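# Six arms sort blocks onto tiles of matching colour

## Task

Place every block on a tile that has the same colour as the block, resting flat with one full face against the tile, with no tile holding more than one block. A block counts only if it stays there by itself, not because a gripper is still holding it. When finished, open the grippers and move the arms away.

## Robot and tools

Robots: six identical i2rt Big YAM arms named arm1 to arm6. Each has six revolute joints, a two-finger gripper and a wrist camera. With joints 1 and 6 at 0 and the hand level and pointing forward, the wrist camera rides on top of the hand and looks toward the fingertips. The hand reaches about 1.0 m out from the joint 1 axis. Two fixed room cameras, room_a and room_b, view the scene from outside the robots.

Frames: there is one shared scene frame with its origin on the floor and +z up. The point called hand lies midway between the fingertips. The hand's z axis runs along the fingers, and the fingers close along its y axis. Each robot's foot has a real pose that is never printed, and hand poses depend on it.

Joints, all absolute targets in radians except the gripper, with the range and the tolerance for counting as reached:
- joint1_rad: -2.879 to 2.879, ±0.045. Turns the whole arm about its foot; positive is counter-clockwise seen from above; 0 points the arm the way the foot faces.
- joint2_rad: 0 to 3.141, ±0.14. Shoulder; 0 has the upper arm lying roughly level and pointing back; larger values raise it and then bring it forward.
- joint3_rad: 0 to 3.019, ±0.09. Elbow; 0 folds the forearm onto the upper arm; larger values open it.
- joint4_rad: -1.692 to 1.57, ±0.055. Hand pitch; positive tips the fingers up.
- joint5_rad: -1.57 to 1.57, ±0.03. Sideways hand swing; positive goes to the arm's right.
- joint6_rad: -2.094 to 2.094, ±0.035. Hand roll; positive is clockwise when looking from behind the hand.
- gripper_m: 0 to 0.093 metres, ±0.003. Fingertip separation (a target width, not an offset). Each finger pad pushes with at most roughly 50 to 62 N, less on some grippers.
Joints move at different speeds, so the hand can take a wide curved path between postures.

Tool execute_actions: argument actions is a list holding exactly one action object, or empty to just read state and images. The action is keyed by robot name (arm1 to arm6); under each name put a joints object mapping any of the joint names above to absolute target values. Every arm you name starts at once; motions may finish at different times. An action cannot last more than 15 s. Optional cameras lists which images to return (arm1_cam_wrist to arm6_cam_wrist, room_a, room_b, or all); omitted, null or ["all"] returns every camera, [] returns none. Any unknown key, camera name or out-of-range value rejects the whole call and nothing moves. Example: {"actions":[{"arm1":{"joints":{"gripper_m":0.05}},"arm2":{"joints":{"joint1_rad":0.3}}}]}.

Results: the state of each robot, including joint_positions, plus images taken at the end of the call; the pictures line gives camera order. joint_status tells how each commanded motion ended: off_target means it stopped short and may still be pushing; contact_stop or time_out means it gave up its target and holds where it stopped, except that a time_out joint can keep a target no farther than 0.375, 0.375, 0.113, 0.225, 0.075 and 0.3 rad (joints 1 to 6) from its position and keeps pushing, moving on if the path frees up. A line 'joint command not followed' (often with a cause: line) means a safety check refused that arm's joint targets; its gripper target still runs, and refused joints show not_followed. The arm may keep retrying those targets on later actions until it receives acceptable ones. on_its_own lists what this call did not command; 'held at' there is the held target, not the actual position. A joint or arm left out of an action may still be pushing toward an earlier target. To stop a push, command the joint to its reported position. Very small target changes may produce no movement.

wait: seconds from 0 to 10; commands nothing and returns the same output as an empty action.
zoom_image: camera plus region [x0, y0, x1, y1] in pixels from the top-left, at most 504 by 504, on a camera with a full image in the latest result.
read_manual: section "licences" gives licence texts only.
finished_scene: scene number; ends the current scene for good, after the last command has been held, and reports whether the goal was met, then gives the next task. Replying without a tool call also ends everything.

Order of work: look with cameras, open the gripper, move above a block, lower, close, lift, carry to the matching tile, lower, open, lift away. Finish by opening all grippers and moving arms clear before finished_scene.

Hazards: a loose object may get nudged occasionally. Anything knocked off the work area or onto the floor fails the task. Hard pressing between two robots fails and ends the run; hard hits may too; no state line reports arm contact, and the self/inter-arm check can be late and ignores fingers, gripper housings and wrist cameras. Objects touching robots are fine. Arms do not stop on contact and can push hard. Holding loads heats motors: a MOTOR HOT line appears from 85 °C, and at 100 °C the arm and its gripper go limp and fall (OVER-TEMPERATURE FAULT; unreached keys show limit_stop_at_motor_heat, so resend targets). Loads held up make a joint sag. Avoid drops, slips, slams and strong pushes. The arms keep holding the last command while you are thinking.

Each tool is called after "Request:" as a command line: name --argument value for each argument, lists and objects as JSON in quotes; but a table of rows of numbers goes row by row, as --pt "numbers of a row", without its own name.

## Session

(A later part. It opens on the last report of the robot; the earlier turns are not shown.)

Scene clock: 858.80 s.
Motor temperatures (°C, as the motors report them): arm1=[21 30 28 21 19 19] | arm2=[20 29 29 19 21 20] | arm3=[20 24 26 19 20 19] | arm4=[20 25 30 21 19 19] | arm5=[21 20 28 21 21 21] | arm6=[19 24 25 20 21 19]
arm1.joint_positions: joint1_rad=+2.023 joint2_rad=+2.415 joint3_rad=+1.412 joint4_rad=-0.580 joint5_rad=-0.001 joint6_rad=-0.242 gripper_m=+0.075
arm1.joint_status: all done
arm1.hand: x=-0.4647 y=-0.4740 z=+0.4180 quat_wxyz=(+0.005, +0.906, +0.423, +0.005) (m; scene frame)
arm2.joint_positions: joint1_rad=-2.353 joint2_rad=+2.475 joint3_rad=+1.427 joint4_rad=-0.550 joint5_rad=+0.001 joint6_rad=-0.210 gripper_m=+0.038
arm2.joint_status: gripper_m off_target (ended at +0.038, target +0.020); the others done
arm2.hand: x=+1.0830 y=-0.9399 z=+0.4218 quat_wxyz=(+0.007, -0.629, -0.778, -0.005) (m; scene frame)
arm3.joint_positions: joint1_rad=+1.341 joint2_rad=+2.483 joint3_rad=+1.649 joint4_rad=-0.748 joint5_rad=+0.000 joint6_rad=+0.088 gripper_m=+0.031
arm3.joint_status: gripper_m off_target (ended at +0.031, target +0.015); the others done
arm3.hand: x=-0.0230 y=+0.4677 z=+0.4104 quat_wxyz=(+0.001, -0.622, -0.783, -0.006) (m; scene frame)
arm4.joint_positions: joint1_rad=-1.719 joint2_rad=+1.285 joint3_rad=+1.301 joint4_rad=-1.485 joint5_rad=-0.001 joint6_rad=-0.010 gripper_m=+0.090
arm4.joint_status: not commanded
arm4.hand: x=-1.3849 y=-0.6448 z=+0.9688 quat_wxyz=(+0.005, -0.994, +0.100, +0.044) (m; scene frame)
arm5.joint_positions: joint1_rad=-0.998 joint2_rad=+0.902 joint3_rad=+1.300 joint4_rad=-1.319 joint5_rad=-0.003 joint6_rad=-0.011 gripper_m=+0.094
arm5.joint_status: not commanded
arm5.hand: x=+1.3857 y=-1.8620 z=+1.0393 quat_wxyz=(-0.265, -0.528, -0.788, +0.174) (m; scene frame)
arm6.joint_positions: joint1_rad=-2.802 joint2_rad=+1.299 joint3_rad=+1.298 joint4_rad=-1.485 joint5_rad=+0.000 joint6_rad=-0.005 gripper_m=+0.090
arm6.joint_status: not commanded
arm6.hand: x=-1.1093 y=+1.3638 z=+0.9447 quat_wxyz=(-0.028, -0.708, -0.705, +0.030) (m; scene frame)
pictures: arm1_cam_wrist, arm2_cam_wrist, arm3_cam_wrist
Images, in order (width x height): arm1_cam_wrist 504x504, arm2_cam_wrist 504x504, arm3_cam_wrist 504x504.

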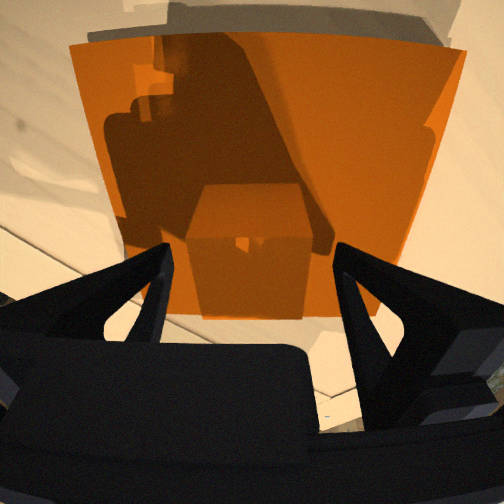

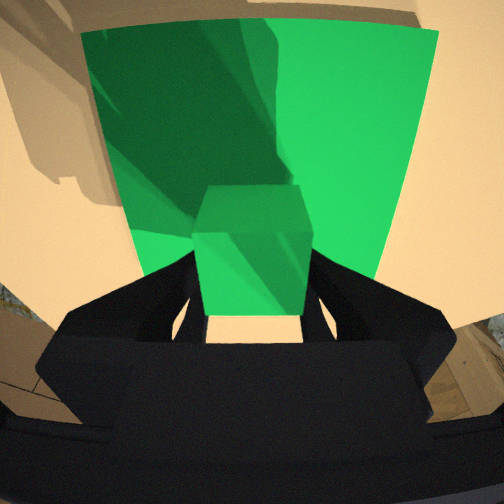

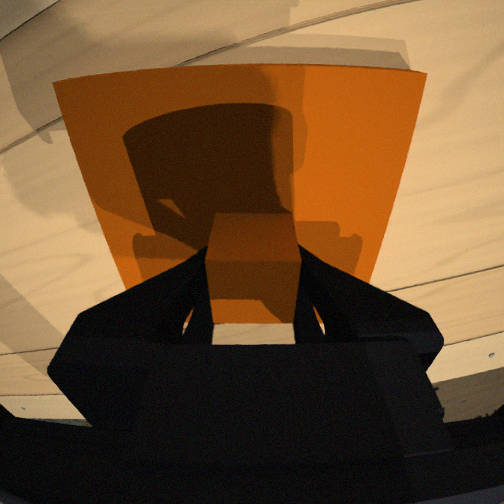

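Request:
execute_actions --actions '[{"arm1": {"joints": {"joint2_rad": 1.9, "joint4_rad": -1.09, "gripper_m": 0.09}}, "arm2": {"joints": {"joint2_rad": 2.503, "joint4_rad": -0.508, "gripper_m": 0.02}}, "arm3": {"joints": {"joint2_rad": 2.485, "gripper_m": 0.075}}}]' --cameras '["arm1_cam_wrist", "arm2_cam_wrist", "arm3_cam_wrist"]'

Scene clock: 864.40 s.
Motor temperatures (°C, as the motors report them): arm1=[21 30 28 21 19 19] | arm2=[20 30 28 19 21 20] | arm3=[20 24 26 19 20 19] | arm4=[20 24 30 21 19 19] | arm5=[21 20 28 21 21 21] | arm6=[19 24 25 20 21 19]
arm1.joint_positions: joint1_rad=+2.023 joint2_rad=+1.897 joint3_rad=+1.423 joint4_rad=-1.081 joint5_rad=-0.001 joint6_rad=-0.242 gripper_m=+0.090
arm1.joint_status: all done
arm1.hand: x=-0.4646 y=-0.4702 z=+0.7017 quat_wxyz=(+0.007, +0.906, +0.423, -0.009) (m; scene frame)
arm2.joint_positions: joint1_rad=-2.353 joint2_rad=+2.484 joint3_rad=+1.427 joint4_rad=-0.522 joint5_rad=+0.001 joint6_rad=-0.211 gripper_m=+0.038
arm2.joint_status: gripper_m off_target (ended at +0.038, target +0.020); the others done
arm2.hand: x=+1.0830 y=-0.9431 z=+0.4171 quat_wxyz=(+0.002, -0.628, -0.778, +0.002) (m; scene frame)
arm3.joint_positions: joint1_rad=+1.341 joint2_rad=+2.483 joint3_rad=+1.649 joint4_rad=-0.748 joint5_rad=+0.000 joint6_rad=+0.089 gripper_m=+0.075
arm3.joint_status: all done
arm3.hand: x=-0.0230 y=+0.4677 z=+0.4104 quat_wxyz=(+0.001, -0.622, -0.783, -0.006) (m; scene frame)
arm4.joint_positions: joint1_rad=-1.719 joint2_rad=+1.285 joint3_rad=+1.301 joint4_rad=-1.485 joint5_rad=-0.001 joint6_rad=-0.010 gripper_m=+0.090
arm4.joint_status: not commanded
arm4.hand: x=-1.3849 y=-0.6448 z=+0.9688 quat_wxyz=(+0.005, -0.994, +0.100, +0.044) (m; scene frame)
arm5.joint_positions: joint1_rad=-0.998 joint2_rad=+0.902 joint3_rad=+1.300 joint4_rad=-1.319 joint5_rad=-0.003 joint6_rad=-0.011 gripper_m=+0.094
arm5.joint_status: not commanded
arm5.hand: x=+1.3857 y=-1.8620 z=+1.0393 quat_wxyz=(-0.265, -0.528, -0.788, +0.174) (m; scene frame)
arm6.joint_positions: joint1_rad=-2.802 joint2_rad=+1.299 joint3_rad=+1.298 joint4_rad=-1.485 joint5_rad=+0.000 joint6_rad=-0.005 gripper_m=+0.090
arm6.joint_status: not commanded
arm6.hand: x=-1.1093 y=+1.3638 z=+0.9447 quat_wxyz=(-0.028, -0.708, -0.705, +0.030) (m; scene frame)
pictures: arm1_cam_wrist, arm2_cam_wrist, arm3_cam_wrist
Images, in order (width x height): arm1_cam_wrist 504x504, arm2_cam_wrist 504x504, arm3_cam_wrist 504x504.

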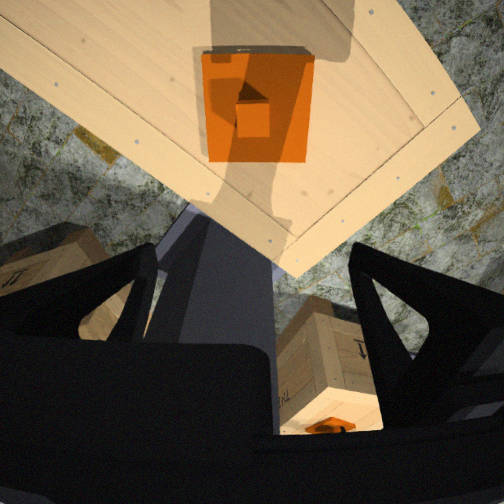

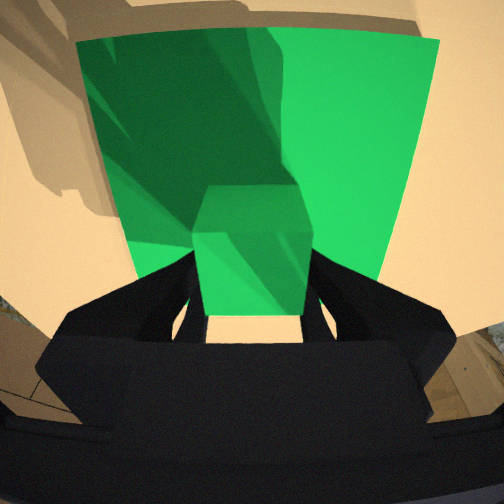

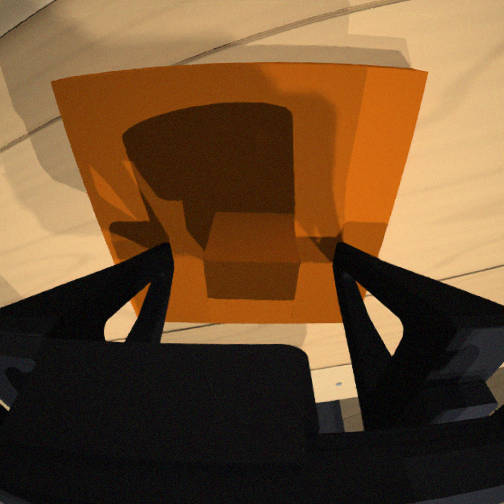

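A2 is in contact. Release A2 and lift A3.

Request:
execute_actions --actions '[{"arm2": {"joints": {"joint2_rad": 2.487, "gripper_m": 0.075}}, "arm3": {"joints": {"joint2_rad": 2.25, "joint4_rad": -0.975, "gripper_m": 0.09}}}]' --cameras '["arm2_cam_wrist", "arm3_cam_wrist"]'

Request:
execute_actions --actions '[{"arm2": {"joints": {"joint2_rad": 2.25, "joint4_rad": -0.75, "gripper_m": 0.09}}}]' --cameras '["arm2_cam_wrist", "arm3_cam_wrist", "arm5_cam_wrist", "room_a", "room_b"]'

Scene clock: 869.23 s.
Motor temperatures (°C, as the motors report them): arm1=[21 29 29 21 19 19] | arm2=[20 30 28 19 21 20] | arm3=[20 25 26 19 20 19] | arm4=[20 24 30 21 19 19] | arm5=[21 20 28 21 21 21] | arm6=[19 24 25 20 21 19]
arm1.joint_positions: joint1_rad=+2.023 joint2_rad=+1.897 joint3_rad=+1.423 joint4_rad=-1.081 joint5_rad=-0.001 joint6_rad=-0.242 gripper_m=+0.090
arm1.joint_status: not commanded
arm1.hand: x=-0.4646 y=-0.4702 z=+0.7017 quat_wxyz=(+0.007, +0.906, +0.423, -0.009) (m; scene frame)
arm2.joint_positions: joint1_rad=-2.353 joint2_rad=+2.484 joint3_rad=+1.427 joint4_rad=-0.522 joint5_rad=+0.001 joint6_rad=-0.211 gripper_m=+0.075
arm2.joint_status: all done
arm2.hand: x=+1.0830 y=-0.9431 z=+0.4171 quat_wxyz=(+0.002, -0.628, -0.778, +0.002) (m; scene frame)
arm3.joint_positions: joint1_rad=+1.341 joint2_rad=+2.248 joint3_rad=+1.654 joint4_rad=-0.968 joint5_rad=+0.000 joint6_rad=+0.089 gripper_m=+0.090
arm3.joint_status: all done
arm3.hand: x=-0.0201 y=+0.4544 z=+0.5540 quat_wxyz=(-0.008, -0.622, -0.783, -0.001) (m; scene frame)
arm4.joint_positions: joint1_rad=-1.719 joint2_rad=+1.285 joint3_rad=+1.301 joint4_rad=-1.485 joint5_rad=-0.001 joint6_rad=-0.010 gripper_m=+0.090
arm4.joint_status: not commanded
arm4.hand: x=-1.3849 y=-0.6448 z=+0.9688 quat_wxyz=(+0.005, -0.994, +0.100, +0.044) (m; scene frame)
arm5.joint_positions: joint1_rad=-0.998 joint2_rad=+0.902 joint3_rad=+1.300 joint4_rad=-1.319 joint5_rad=-0.003 joint6_rad=-0.011 gripper_m=+0.094
arm5.joint_status: not commanded
arm5.hand: x=+1.3857 y=-1.8620 z=+1.0393 quat_wxyz=(-0.265, -0.528, -0.788, +0.174) (m; scene frame)
arm6.joint_positions: joint1_rad=-2.802 joint2_rad=+1.299 joint3_rad=+1.298 joint4_rad=-1.485 joint5_rad=+0.000 joint6_rad=-0.005 gripper_m=+0.090
arm6.joint_status: not commanded
arm6.hand: x=-1.1093 y=+1.3638 z=+0.9447 quat_wxyz=(-0.028, -0.708, -0.705, +0.030) (m; scene frame)
pictures: arm2_cam_wrist, arm3_cam_wrist
Images, in order (width x height): arm2_cam_wrist 504x504, arm3_cam_wrist 504x504.

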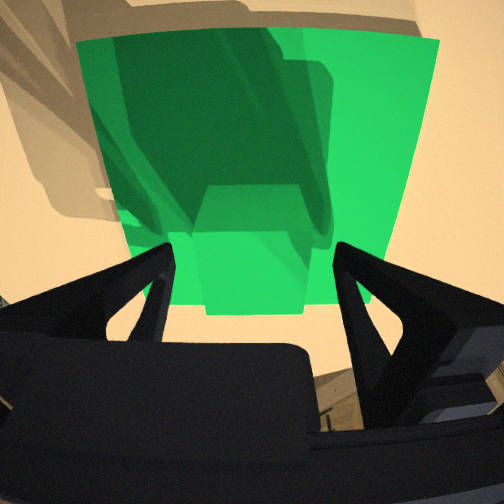

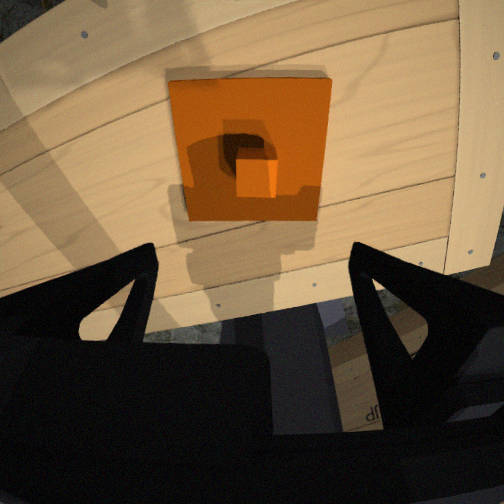

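Scene clock: 870.33 s.
Motor temperatures (°C, as the motors report them): arm1=[21 29 29 21 19 19] | arm2=[20 30 28 19 21 20] | arm3=[20 25 26 19 20 19] | arm4=[20 24 30 21 19 19] | arm5=[21 20 28 21 21 21] | arm6=[19 24 25 20 21 19]
arm1.joint_positions: joint1_rad=+2.023 joint2_rad=+1.897 joint3_rad=+1.423 joint4_rad=-1.081 joint5_rad=-0.001 joint6_rad=-0.242 gripper_m=+0.090
arm1.joint_status: not commanded
arm1.hand: x=-0.4646 y=-0.4702 z=+0.7017 quat_wxyz=(+0.007, +0.906, +0.423, -0.009) (m; scene frame)
arm2.joint_positions: joint1_rad=-2.353 joint2_rad=+2.238 joint3_rad=+1.428 joint4_rad=-0.737 joint5_rad=+0.001 joint6_rad=-0.211 gripper_m=+0.090
arm2.joint_status: all done
arm2.hand: x=+1.0836 y=-0.9721 z=+0.5512 quat_wxyz=(-0.009, -0.628, -0.778, +0.014) (m; scene frame)
arm3.joint_positions: joint1_rad=+1.341 joint2_rad=+2.248 joint3_rad=+1.654 joint4_rad=-0.968 joint5_rad=+0.000 joint6_rad=+0.089 gripper_m=+0.090
arm3.joint_status: not commanded
arm3.hand: x=-0.0201 y=+0.4544 z=+0.5540 quat_wxyz=(-0.008, -0.622, -0.783, -0.001) (m; scene frame)
arm4.joint_positions: joint1_rad=-1.719 joint2_rad=+1.285 joint3_rad=+1.301 joint4_rad=-1.485 joint5_rad=-0.001 joint6_rad=-0.010 gripper_m=+0.090
arm4.joint_status: not commanded
arm4.hand: x=-1.3849 y=-0.6448 z=+0.9688 quat_wxyz=(+0.005, -0.994, +0.100, +0.044) (m; scene frame)
arm5.joint_positions: joint1_rad=-0.998 joint2_rad=+0.902 joint3_rad=+1.300 joint4_rad=-1.319 joint5_rad=-0.003 joint6_rad=-0.011 gripper_m=+0.094
arm5.joint_status: not commanded
arm5.hand: x=+1.3857 y=-1.8620 z=+1.0393 quat_wxyz=(-0.265, -0.528, -0.788, +0.174) (m; scene frame)
arm6.joint_positions: joint1_rad=-2.802 joint2_rad=+1.299 joint3_rad=+1.298 joint4_rad=-1.485 joint5_rad=+0.000 joint6_rad=-0.005 gripper_m=+0.090
arm6.joint_status: not commanded
arm6.hand: x=-1.1093 y=+1.3638 z=+0.9447 quat_wxyz=(-0.028, -0.708, -0.705, +0.030) (m; scene frame)
pictures: arm2_cam_wrist, arm3_cam_wrist, arm5_cam_wrist, room_a, room_b
Images, in order (width x height): arm2_cam_wrist 504x504, arm3_cam_wrist 504x504, arm5_cam_wrist 504x504, room_a 504x504, room_b 504x504.

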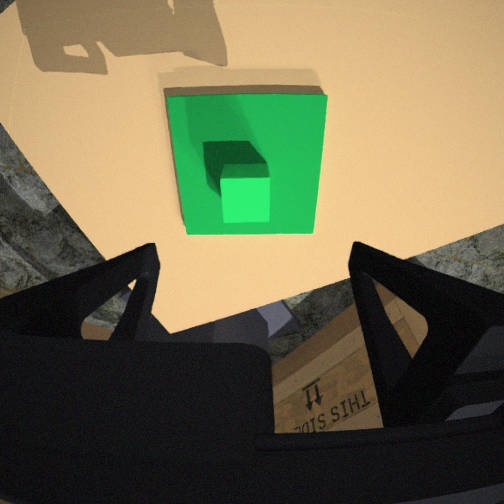

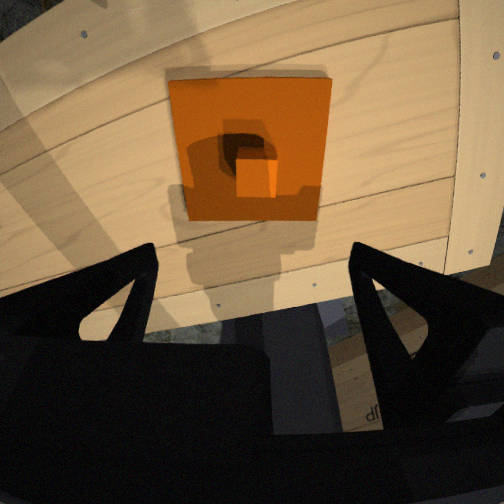

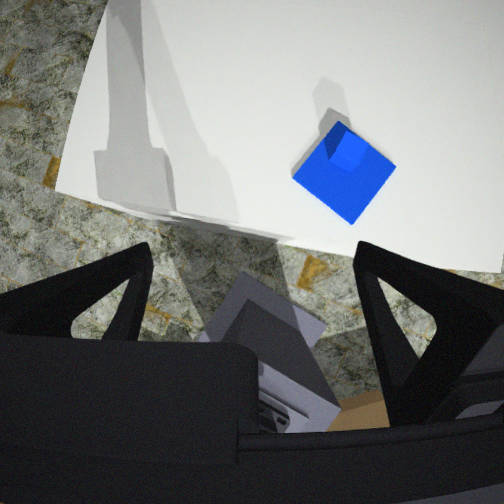

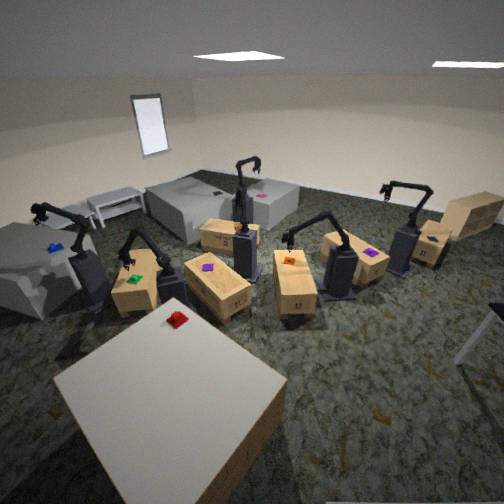

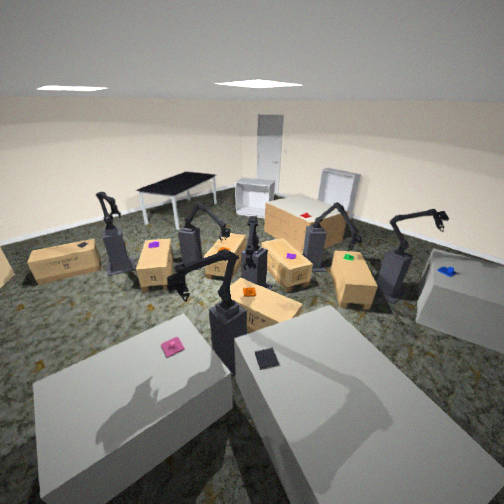

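Request:
zoom_image --camera "arm5_cam_wrist" --region '[270, 70, 420, 240]'

Request:
zoom_image --camera "room_a" --region '[20, 220, 110, 280]'

Request:
zoom_image --camera "room_b" --region '[410, 245, 490, 300]'

Region (270, 70, 420, 240) of arm5_cam_wrist's 504x504 image, scaled by 2.965, with more detail than that image has; it fills the left 445 columns of this view, and the rest is white.

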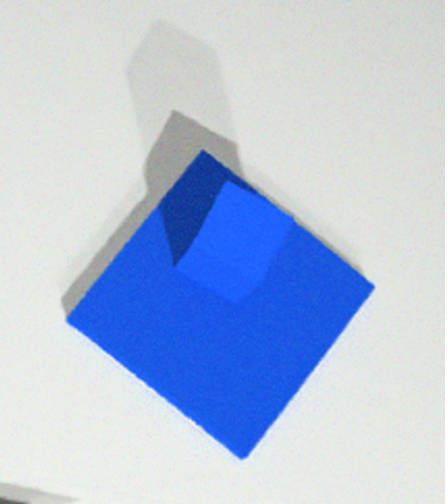

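Region (20, 220, 110, 280) of room_a's 504x504 image, scaled by 5.600, with more detail than that image has.

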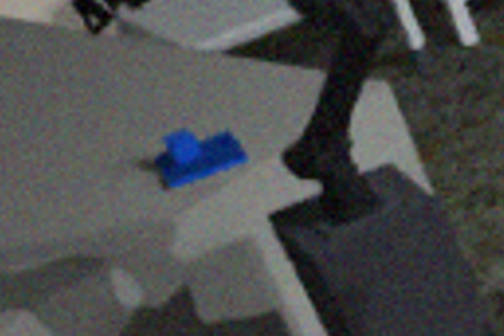

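Region (410, 245, 490, 300) of room_b's 504x504 image, scaled by 6.300, with more detail than that image has; it fills the top 346 rows of this view, and the rest is white.

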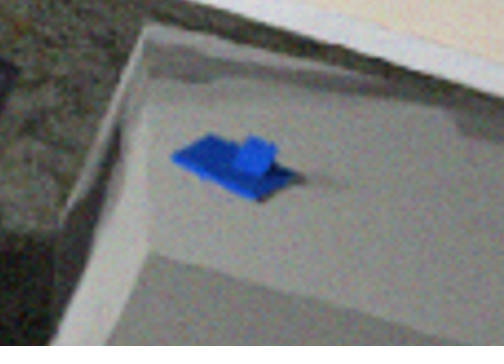

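Request:
finished_scene --scene 1

The scene is finished: the task was done.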